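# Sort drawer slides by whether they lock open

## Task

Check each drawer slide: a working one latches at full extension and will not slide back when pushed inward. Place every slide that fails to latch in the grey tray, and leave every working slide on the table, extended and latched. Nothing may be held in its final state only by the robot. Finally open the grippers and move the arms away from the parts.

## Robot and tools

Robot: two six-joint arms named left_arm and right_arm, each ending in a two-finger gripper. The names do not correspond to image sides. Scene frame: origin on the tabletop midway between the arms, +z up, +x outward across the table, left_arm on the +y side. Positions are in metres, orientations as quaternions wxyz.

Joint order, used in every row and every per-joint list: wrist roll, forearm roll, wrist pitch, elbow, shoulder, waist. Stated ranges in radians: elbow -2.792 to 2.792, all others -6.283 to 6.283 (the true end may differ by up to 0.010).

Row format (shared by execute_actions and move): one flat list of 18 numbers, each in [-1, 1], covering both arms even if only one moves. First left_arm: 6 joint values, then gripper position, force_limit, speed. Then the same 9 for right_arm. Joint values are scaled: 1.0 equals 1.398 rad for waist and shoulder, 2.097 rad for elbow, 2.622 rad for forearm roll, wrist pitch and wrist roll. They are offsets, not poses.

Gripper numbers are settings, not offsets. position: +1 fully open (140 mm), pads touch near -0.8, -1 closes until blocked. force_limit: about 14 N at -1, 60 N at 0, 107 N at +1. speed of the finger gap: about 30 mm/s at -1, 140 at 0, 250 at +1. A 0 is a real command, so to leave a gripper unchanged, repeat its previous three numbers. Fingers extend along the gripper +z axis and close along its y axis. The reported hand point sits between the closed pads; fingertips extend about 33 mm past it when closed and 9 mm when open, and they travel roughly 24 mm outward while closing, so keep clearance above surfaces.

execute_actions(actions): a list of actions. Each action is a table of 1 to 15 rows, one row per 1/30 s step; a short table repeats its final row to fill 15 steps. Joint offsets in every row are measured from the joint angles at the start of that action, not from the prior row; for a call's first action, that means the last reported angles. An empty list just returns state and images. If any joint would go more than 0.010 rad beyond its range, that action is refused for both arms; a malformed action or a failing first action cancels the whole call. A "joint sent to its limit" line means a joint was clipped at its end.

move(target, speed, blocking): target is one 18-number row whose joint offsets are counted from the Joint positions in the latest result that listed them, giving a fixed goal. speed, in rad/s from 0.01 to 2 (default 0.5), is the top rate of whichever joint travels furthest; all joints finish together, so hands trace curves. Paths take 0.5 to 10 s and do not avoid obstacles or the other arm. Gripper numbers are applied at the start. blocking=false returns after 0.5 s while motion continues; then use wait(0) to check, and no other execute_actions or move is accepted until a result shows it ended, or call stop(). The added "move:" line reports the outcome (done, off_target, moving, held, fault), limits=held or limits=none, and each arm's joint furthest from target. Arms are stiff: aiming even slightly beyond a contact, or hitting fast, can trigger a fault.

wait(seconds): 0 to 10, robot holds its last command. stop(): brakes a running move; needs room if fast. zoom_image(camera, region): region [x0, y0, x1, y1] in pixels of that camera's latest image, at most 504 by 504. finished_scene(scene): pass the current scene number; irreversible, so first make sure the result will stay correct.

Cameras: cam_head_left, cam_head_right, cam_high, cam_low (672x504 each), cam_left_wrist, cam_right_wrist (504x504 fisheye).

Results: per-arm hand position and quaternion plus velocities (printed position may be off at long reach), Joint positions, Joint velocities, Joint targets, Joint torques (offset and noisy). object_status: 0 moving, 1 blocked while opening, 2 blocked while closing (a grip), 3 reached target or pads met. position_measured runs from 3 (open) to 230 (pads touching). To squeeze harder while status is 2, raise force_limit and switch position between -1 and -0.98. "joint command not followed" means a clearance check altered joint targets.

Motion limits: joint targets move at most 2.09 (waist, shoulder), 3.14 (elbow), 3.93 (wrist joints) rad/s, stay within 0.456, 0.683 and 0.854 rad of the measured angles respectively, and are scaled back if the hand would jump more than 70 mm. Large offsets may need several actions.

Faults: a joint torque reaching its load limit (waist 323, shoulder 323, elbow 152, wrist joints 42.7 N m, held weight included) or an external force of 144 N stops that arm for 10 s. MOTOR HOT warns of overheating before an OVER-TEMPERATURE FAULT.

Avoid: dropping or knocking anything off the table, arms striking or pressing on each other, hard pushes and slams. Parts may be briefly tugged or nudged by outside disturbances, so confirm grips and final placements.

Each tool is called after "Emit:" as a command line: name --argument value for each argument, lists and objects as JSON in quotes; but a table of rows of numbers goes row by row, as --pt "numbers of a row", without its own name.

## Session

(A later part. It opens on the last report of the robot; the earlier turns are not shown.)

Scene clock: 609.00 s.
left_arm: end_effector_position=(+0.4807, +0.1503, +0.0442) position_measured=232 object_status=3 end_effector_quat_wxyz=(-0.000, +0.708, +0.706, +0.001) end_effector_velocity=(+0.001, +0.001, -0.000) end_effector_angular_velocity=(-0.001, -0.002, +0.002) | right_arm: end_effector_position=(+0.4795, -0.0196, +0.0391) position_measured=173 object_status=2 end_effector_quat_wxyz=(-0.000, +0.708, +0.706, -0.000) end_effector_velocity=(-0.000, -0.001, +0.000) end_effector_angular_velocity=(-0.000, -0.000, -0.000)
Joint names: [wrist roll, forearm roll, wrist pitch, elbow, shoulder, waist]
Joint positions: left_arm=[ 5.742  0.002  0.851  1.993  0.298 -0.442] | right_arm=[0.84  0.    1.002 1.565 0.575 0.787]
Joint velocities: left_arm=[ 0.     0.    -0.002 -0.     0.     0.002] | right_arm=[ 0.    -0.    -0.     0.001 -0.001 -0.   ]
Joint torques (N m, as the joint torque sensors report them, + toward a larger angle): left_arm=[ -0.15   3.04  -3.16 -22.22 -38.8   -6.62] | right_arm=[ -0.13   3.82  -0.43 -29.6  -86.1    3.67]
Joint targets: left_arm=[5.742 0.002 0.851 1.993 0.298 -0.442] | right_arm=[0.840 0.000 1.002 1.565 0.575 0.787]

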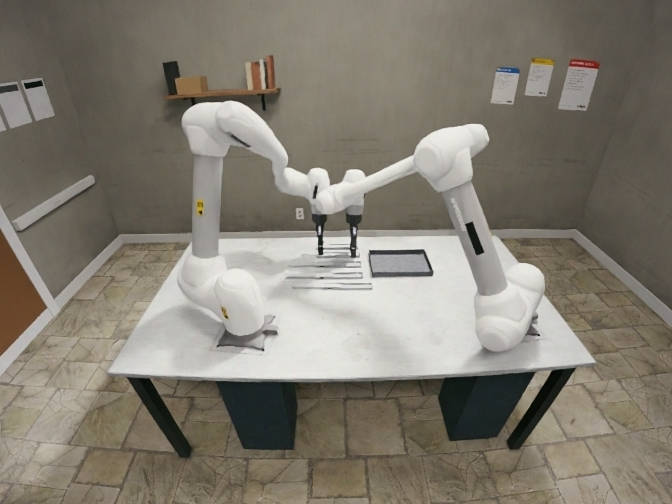

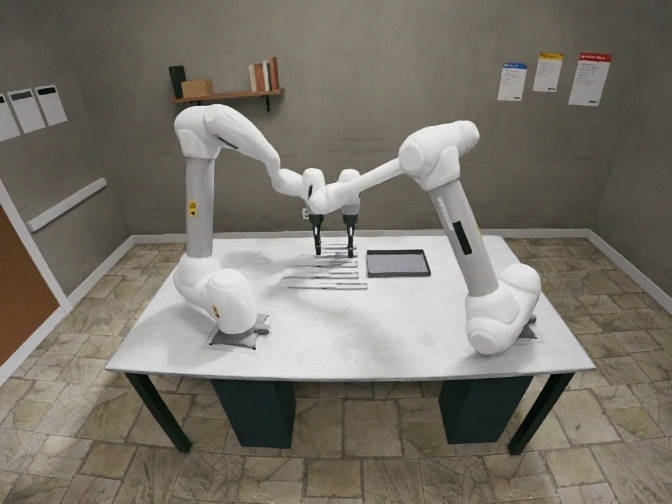

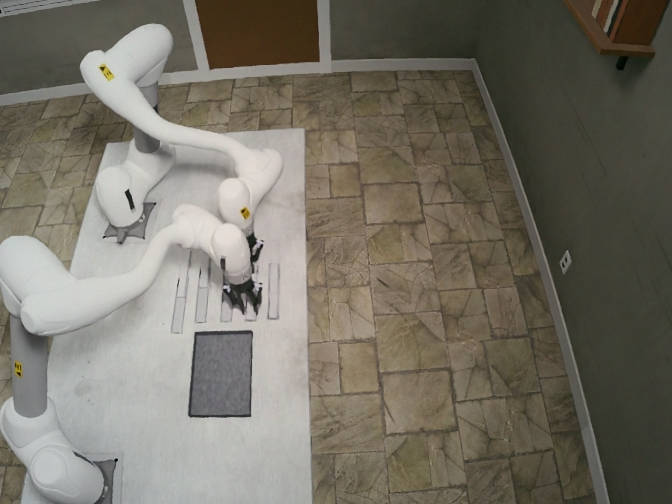

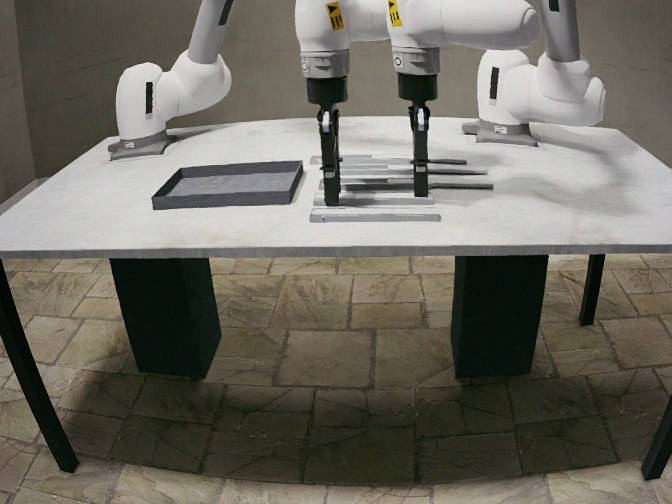

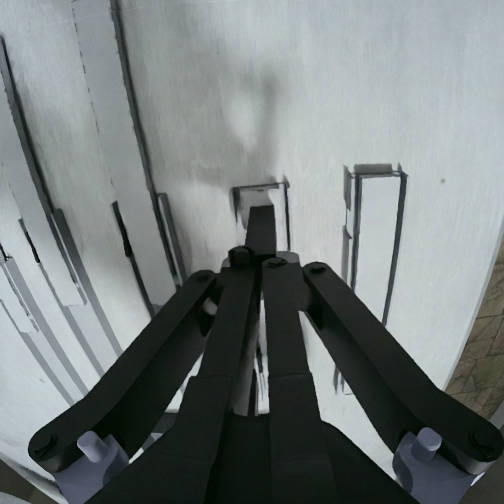

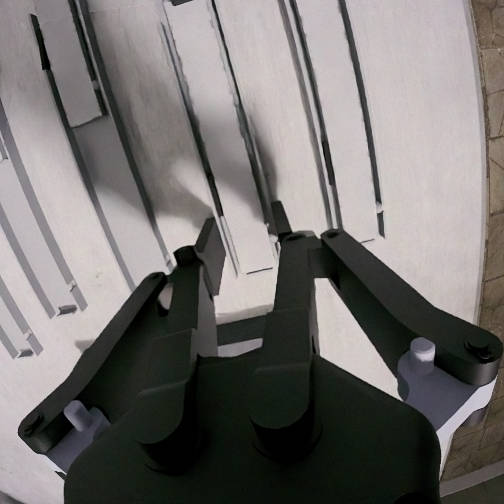

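Emit:
move --target '[0.0223,0,-0.0037,0.016,-0.0172,0.0419,-1,-0.4,0,0,0,0,0,0,0,-1,-0.4,0]' --speed 0.04

Emit:
move --target '[0,0,0.007,-0.0034,-0.008,0,-1,-0.4,0,0,0,0,0,0,0,-1,-0.4,0]' --speed 0.1

Scene clock: 623.63 s.
left_arm: end_effector_position=(+0.4806, +0.1903, +0.0444) position_measured=232 object_status=3 end_effector_quat_wxyz=(+0.000, +0.708, +0.706, +0.001) end_effector_velocity=(+0.001, -0.000, +0.001) end_effector_angular_velocity=(-0.001, -0.002, -0.000) | right_arm: end_effector_position=(+0.4795, -0.0196, +0.0391) position_measured=173 object_status=2 end_effector_quat_wxyz=(-0.000, +0.708, +0.706, -0.000) end_effector_velocity=(+0.001, +0.000, +0.001) end_effector_angular_velocity=(+0.002, -0.002, -0.000)
Joint names: [wrist roll, forearm roll, wrist pitch, elbow, shoulder, waist]
Joint positions: left_arm=[ 5.8    0.002  0.841  2.026  0.274 -0.383] | right_arm=[0.84  0.    1.002 1.565 0.575 0.787]
Joint velocities: left_arm=[ 0.001 -0.    -0.001 -0.001 -0.001  0.   ] | right_arm=[-0.    -0.     0.    -0.002 -0.001 -0.001]
Joint torques (N m, as the joint torque sensors report them, + toward a larger angle): left_arm=[  0.03   3.32   1.74 -22.48 -50.58  -7.04] | right_arm=[ -0.23   3.84  -0.49 -28.97 -83.92   3.29]
Joint targets: left_arm=[5.800 0.002 0.841 2.026 0.274 -0.383] | right_arm=[0.840 0.000 1.002 1.565 0.575 0.787]
move: done; limits=none; left_arm: farthest joint: the waist, 0.000 radians from its target (0.058 radians at the start); right_arm: farthest joint: the waist, 0.000 radians from its target (0.000 radians at the start)

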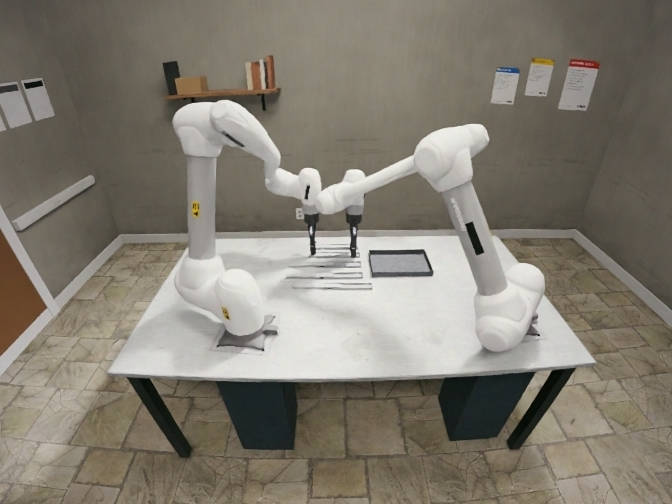

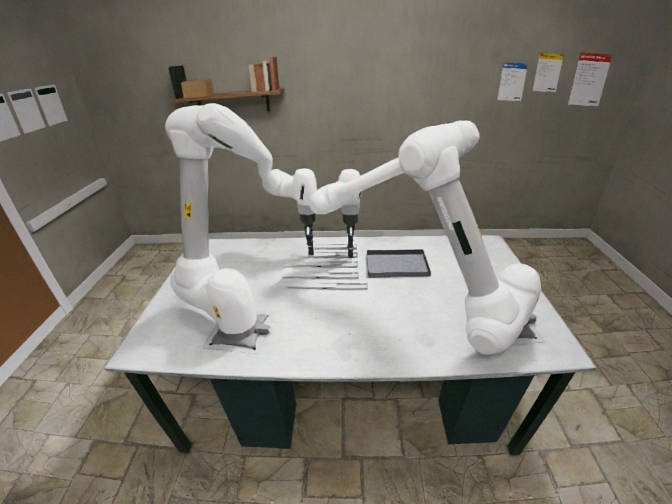

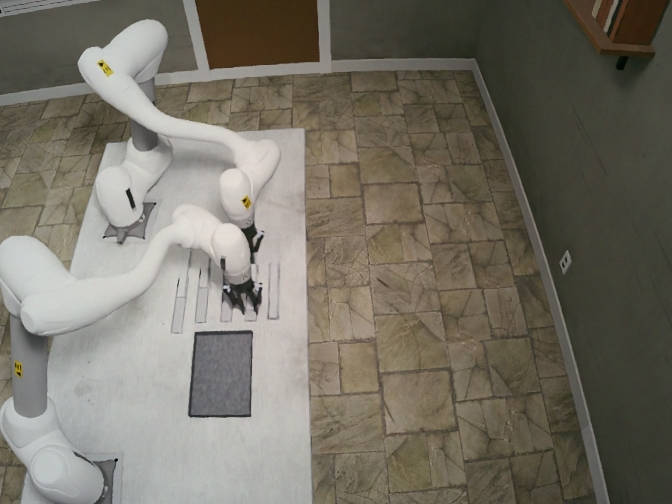

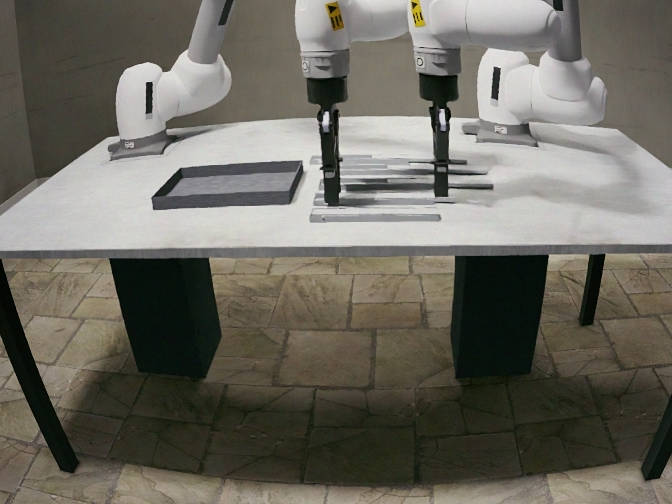

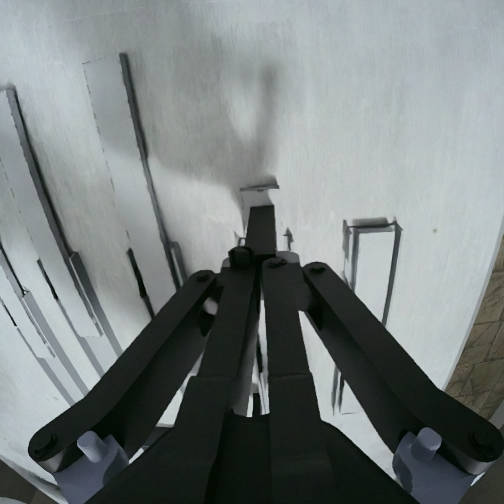

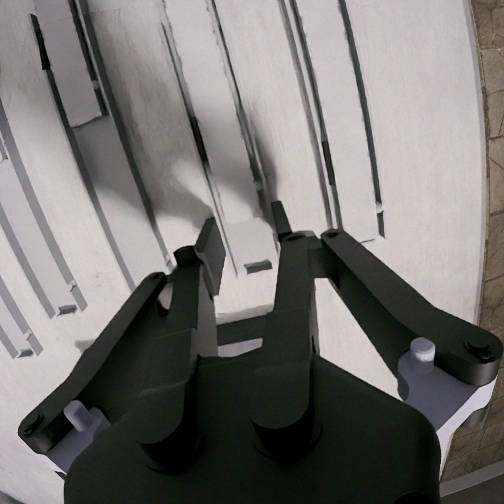

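Scene clock: 624.33 s.
left_arm: end_effector_position=(+0.4806, +0.1903, +0.0539) position_measured=232 object_status=3 end_effector_quat_wxyz=(+0.000, +0.708, +0.706, +0.001) end_effector_velocity=(+0.000, -0.000, +0.001) end_effector_angular_velocity=(-0.001, -0.001, -0.000) | right_arm: end_effector_position=(+0.4795, -0.0196, +0.0391) position_measured=173 object_status=2 end_effector_quat_wxyz=(-0.000, +0.708, +0.706, -0.000) end_effector_velocity=(-0.000, +0.000, +0.000) end_effector_angular_velocity=(+0.001, -0.000, +0.001)
Joint names: [wrist roll, forearm roll, wrist pitch, elbow, shoulder, waist]
Joint positions: left_arm=[ 5.8    0.002  0.859  2.019  0.263 -0.383] | right_arm=[0.84  0.    1.002 1.565 0.575 0.787]
Joint velocities: left_arm=[ 0.    -0.001  0.001 -0.001 -0.001 -0.   ] | right_arm=[-0.  0. -0. -0. -0.  0.]
Joint torques (N m, as the joint torque sensors report them, + toward a larger angle): left_arm=[ -0.05   3.33   0.05 -31.7  -59.49  -6.58] | right_arm=[ -0.18   4.05  -0.24 -29.2  -84.76   4.24]
Joint targets: left_arm=[5.800 0.002 0.859 2.019 0.263 -0.383] | right_arm=[0.840 0.000 1.002 1.565 0.575 0.787]
move: done; limits=none; left_arm: farthest joint: the waist, 0.000 radians from its target (0.000 radians at the start); right_arm: farthest joint: the waist, 0.000 radians from its target (0.000 radians at the start)

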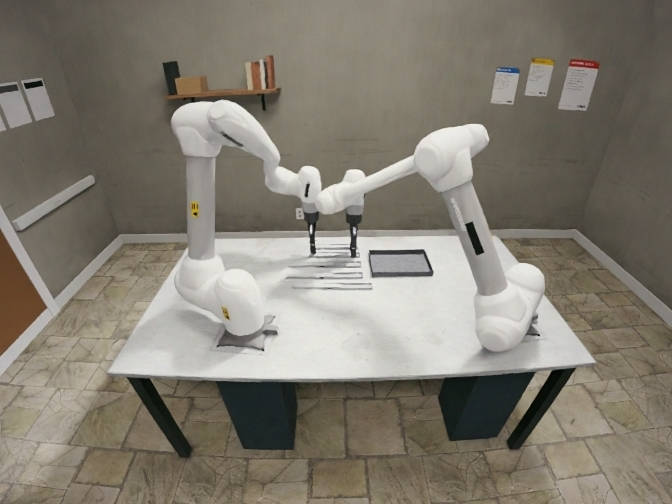

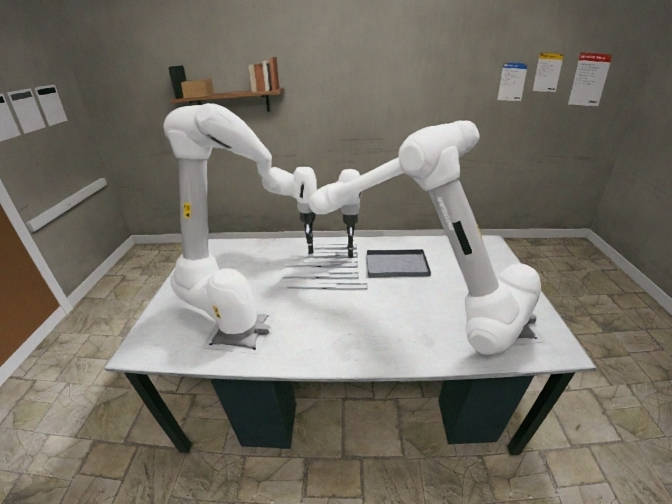

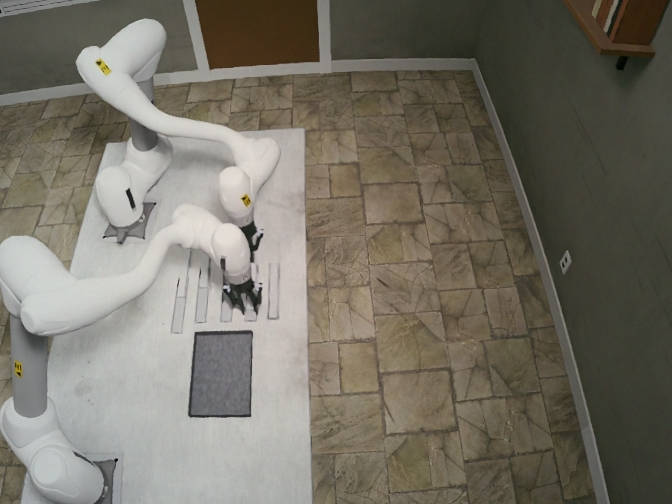

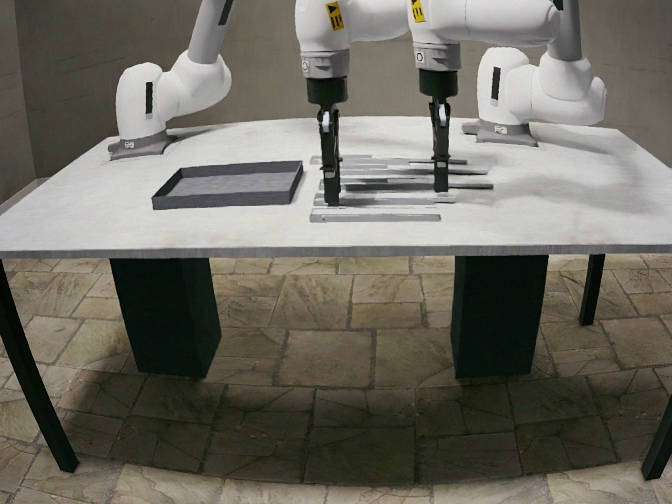

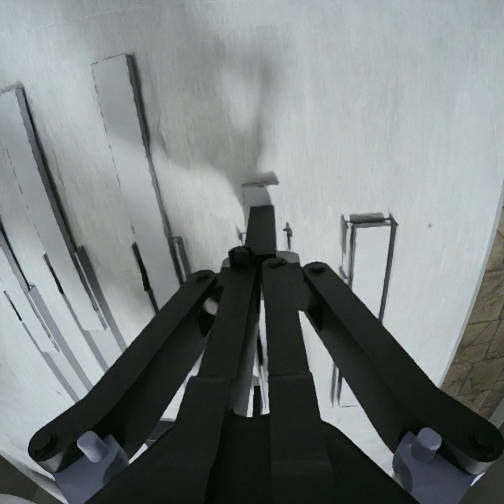

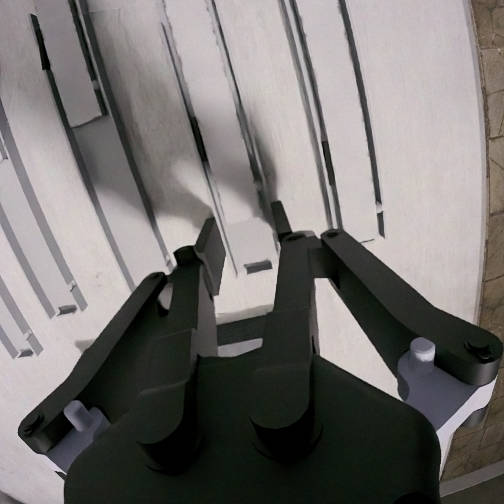

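Emit:
move --target '[0.0126,0,-0.0019,0.0079,-0.0082,0.0236,-0.25,-0.4,0,0,0,0,0,0,0,-1,-0.4,0]' --speed 0.1

Emit:
move --target '[0,0,-0.0092,0.0045,0.0105,0,-0.25,-0.4,0,0,0,0,0,0,0,-1,-0.4,0]' --speed 0.06

Emit:
execute_actions --actions '[[[0,0,0,0,0,0,-1,-0.4,0,0,0,0,0,0,0,-1,-0.4,0]],[[0,0,0,0,0,0,-1,-0.4,0,0,0,0,0,0,0,-1,-0.4,0]]]'

Scene clock: 636.83 s.
left_arm: end_effector_position=(+0.4804, +0.2118, +0.0536) position_measured=160 object_status=3 end_effector_quat_wxyz=(-0.000, +0.708, +0.706, +0.001) end_effector_velocity=(-0.001, -0.001, -0.001) end_effector_angular_velocity=(+0.000, +0.002, -0.001) | right_arm: end_effector_position=(+0.4795, -0.0196, +0.0391) position_measured=173 object_status=2 end_effector_quat_wxyz=(-0.000, +0.708, +0.706, -0.000) end_effector_velocity=(-0.000, +0.001, -0.001) end_effector_angular_velocity=(-0.000, +0.000, +0.000)
Joint names: [wrist roll, forearm roll, wrist pitch, elbow, shoulder, waist]
Joint positions: left_arm=[ 5.833  0.002  0.854  2.036  0.251 -0.35 ] | right_arm=[0.84  0.    1.002 1.565 0.575 0.787]
Joint velocities: left_arm=[ 0.    -0.001  0.001 -0.     0.001 -0.001] | right_arm=[ 0.     0.    -0.    -0.001  0.001  0.001]
Joint torques (N m, as the joint torque sensors report them, + toward a larger angle): left_arm=[ -0.05   3.14   0.07 -32.16 -56.49  -4.77] | right_arm=[ -0.16   3.94  -0.37 -28.72 -84.84   3.2 ]
Joint targets: left_arm=[5.833 0.002 0.854 2.036 0.251 -0.350] | right_arm=[0.840 0.000 1.002 1.565 0.575 0.787]
move: done; limits=none; left_arm: farthest joint: the waist, 0.000 radians from its target (0.033 radians at the start); right_arm: farthest joint: the waist, 0.000 radians from its target (0.000 radians at the start)

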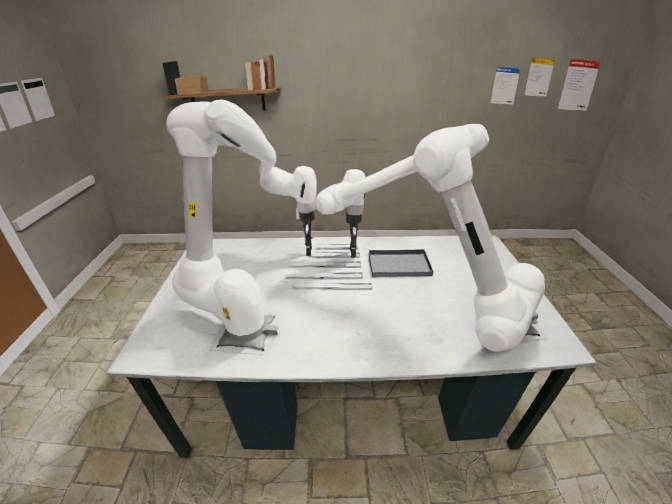

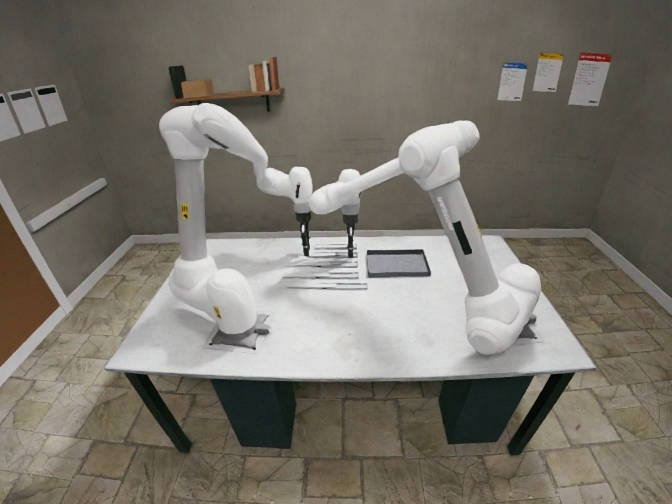

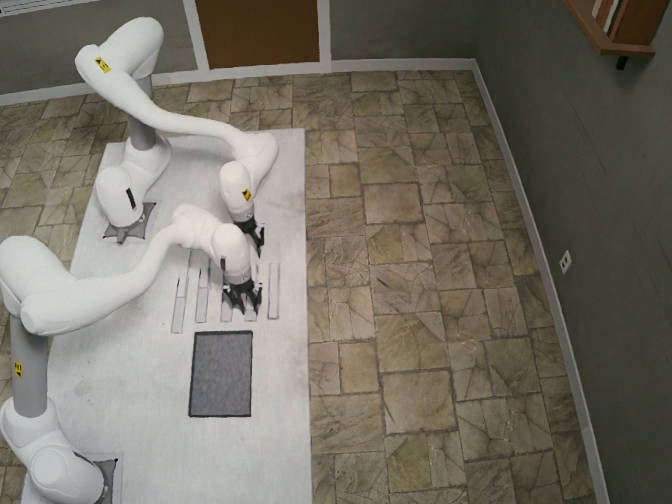

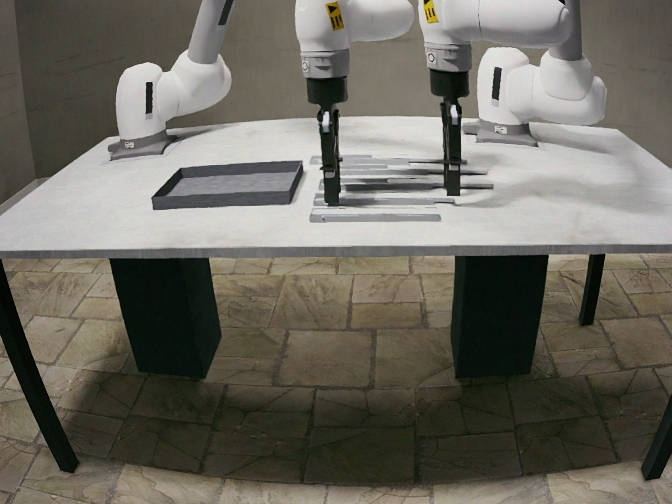

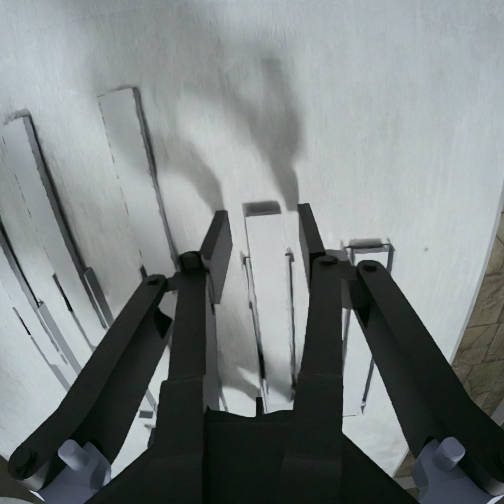

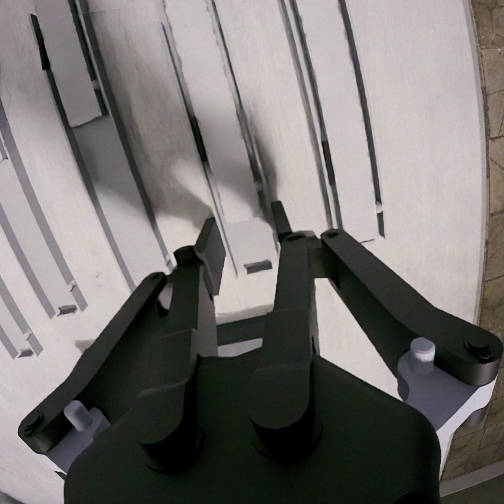

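Scene clock: 637.57 s.
left_arm: end_effector_position=(+0.4802, +0.2119, +0.0412) position_measured=160 object_status=3 end_effector_quat_wxyz=(-0.000, +0.708, +0.706, +0.001) end_effector_velocity=(+0.001, +0.001, -0.001) end_effector_angular_velocity=(+0.000, -0.000, +0.001) | right_arm: end_effector_position=(+0.4795, -0.0196, +0.0391) position_measured=173 object_status=2 end_effector_quat_wxyz=(-0.000, +0.708, +0.706, -0.000) end_effector_velocity=(+0.000, +0.000, +0.000) end_effector_angular_velocity=(+0.000, -0.000, +0.000)
Joint names: [wrist roll, forearm roll, wrist pitch, elbow, shoulder, waist]
Joint positions: left_arm=[ 5.833  0.002  0.83   2.045  0.266 -0.35 ] | right_arm=[0.84  0.    1.002 1.565 0.575 0.787]
Joint velocities: left_arm=[ 0.001  0.    -0.001 -0.     0.002  0.002] | right_arm=[-0.  0. -0. -0.  0.  0.]
Joint torques (N m, as the joint torque sensors report them, + toward a larger angle): left_arm=[ -0.18   3.12   0.08 -31.71 -57.8   -5.48] | right_arm=[ -0.17   3.93  -0.41 -28.57 -86.12   4.44]
Joint targets: left_arm=[5.833 0.002 0.830 2.045 0.266 -0.350] | right_arm=[0.840 0.000 1.002 1.565 0.575 0.787]
move: done; limits=none; left_arm: farthest joint: the wrist pitch, 0.001 radians from its target (0.025 radians at the start); right_arm: farthest joint: the waist, 0.000 radians from its target (0.000 radians at the start)

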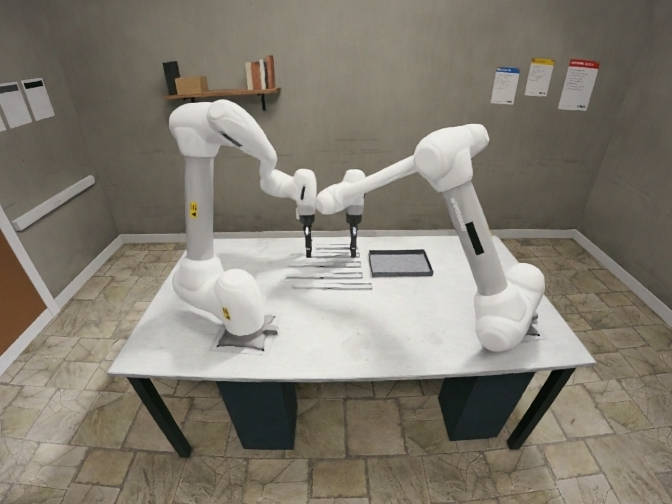

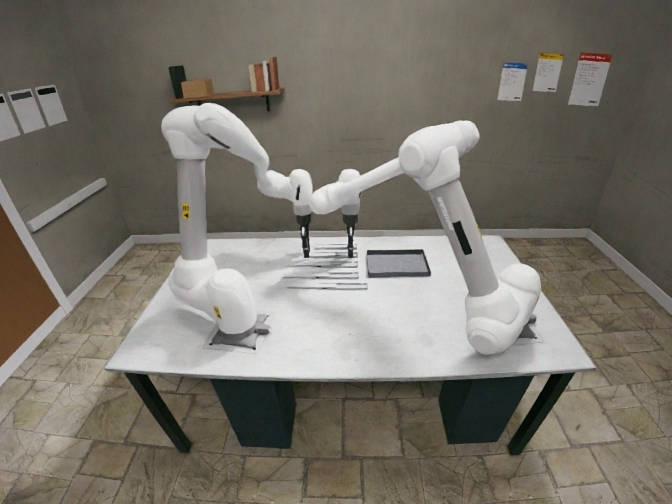

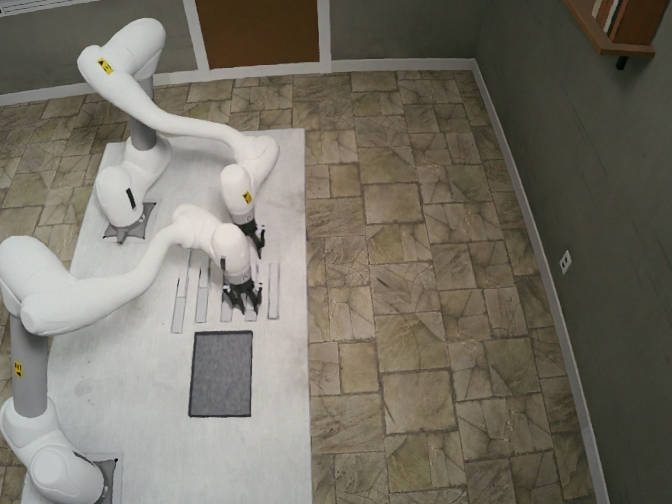

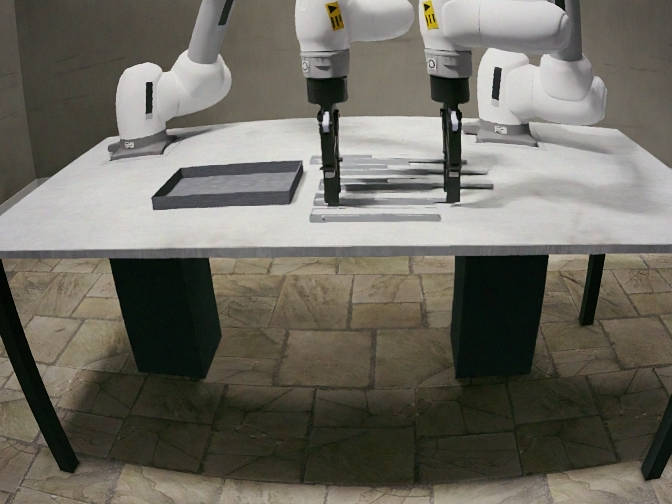

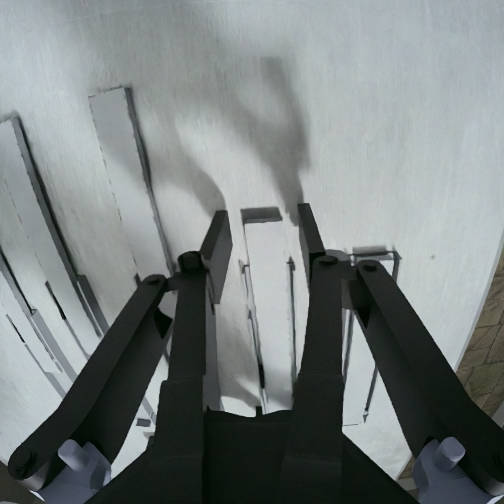

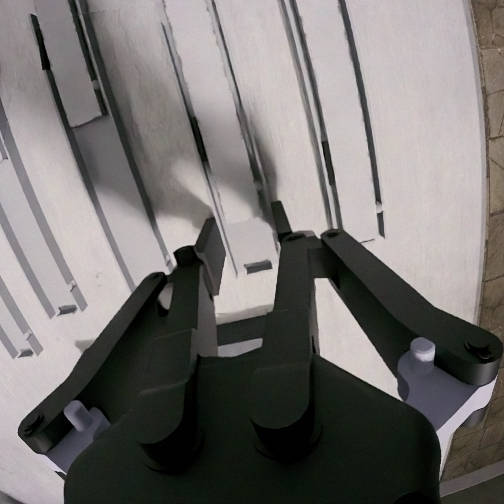

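Scene clock: 638.57 s.
left_arm: end_effector_position=(+0.4802, +0.2119, +0.0412) position_measured=195 object_status=2 end_effector_quat_wxyz=(-0.000, +0.708, +0.706, +0.001) end_effector_velocity=(+0.000, -0.000, +0.000) end_effector_angular_velocity=(-0.002, -0.000, +0.002) | right_arm: end_effector_position=(+0.4795, -0.0196, +0.0391) position_measured=173 object_status=2 end_effector_quat_wxyz=(-0.000, +0.708, +0.706, -0.000) end_effector_velocity=(-0.000, +0.000, -0.001) end_effector_angular_velocity=(-0.000, +0.001, -0.001)
Joint names: [wrist roll, forearm roll, wrist pitch, elbow, shoulder, waist]
Joint positions: left_arm=[ 5.833  0.002  0.83   2.045  0.266 -0.35 ] | right_arm=[0.84  0.    1.002 1.565 0.575 0.787]
Joint velocities: left_arm=[ 0.    -0.002 -0.    -0.    -0.     0.   ] | right_arm=[ 0.     0.001  0.    -0.     0.001  0.   ]
Joint torques (N m, as the joint torque sensors report them, + toward a larger angle): left_arm=[ -0.17   3.36  -1.14 -29.53 -51.46  -5.04] | right_arm=[ -0.26   3.77  -0.39 -28.46 -85.18   2.75]
Joint targets: left_arm=[5.833 0.002 0.830 2.045 0.266 -0.350] | right_arm=[0.840 0.000 1.002 1.565 0.575 0.787]

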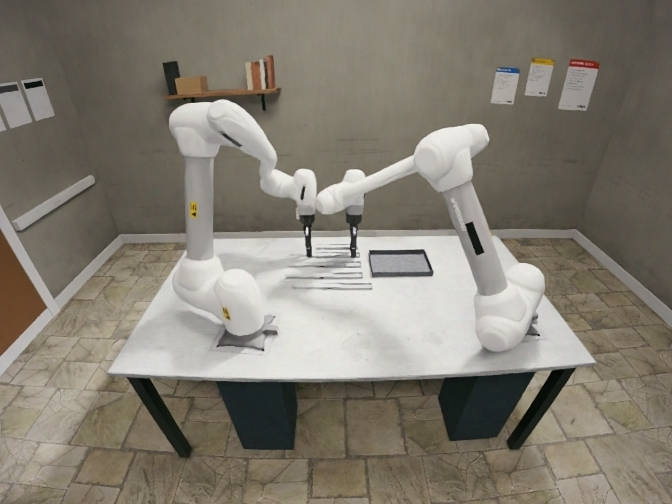

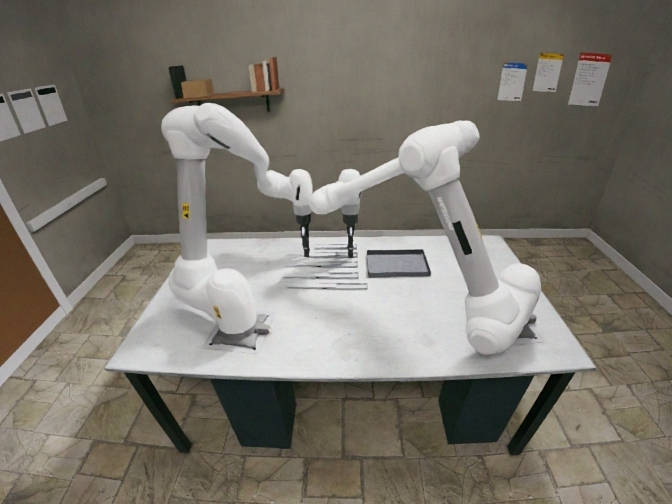

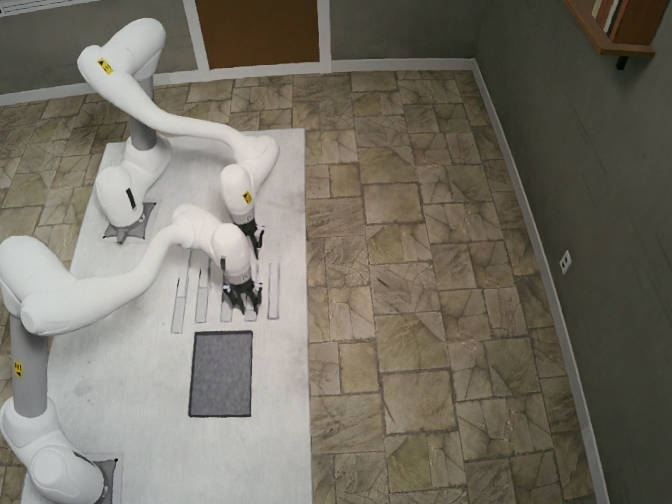

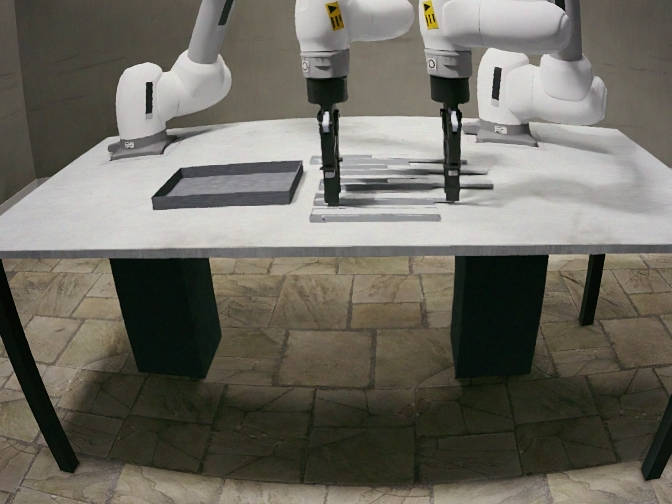

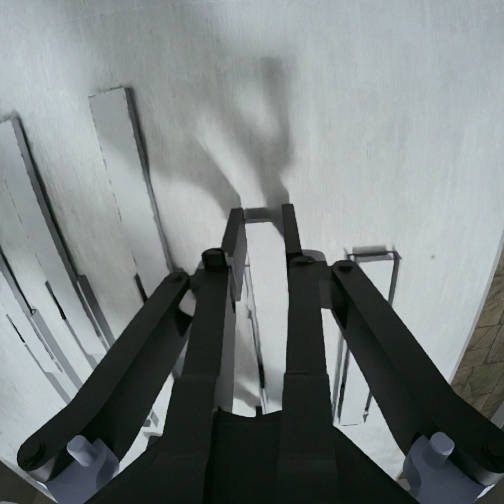

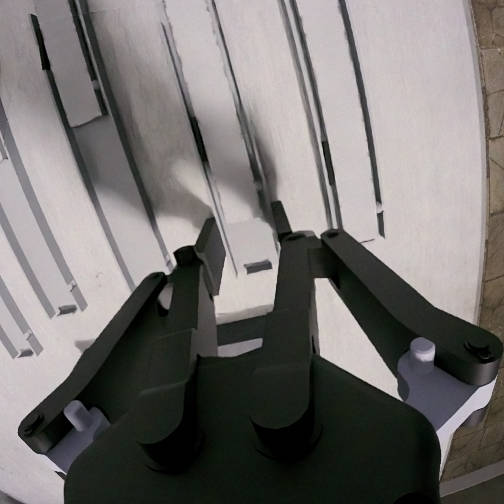

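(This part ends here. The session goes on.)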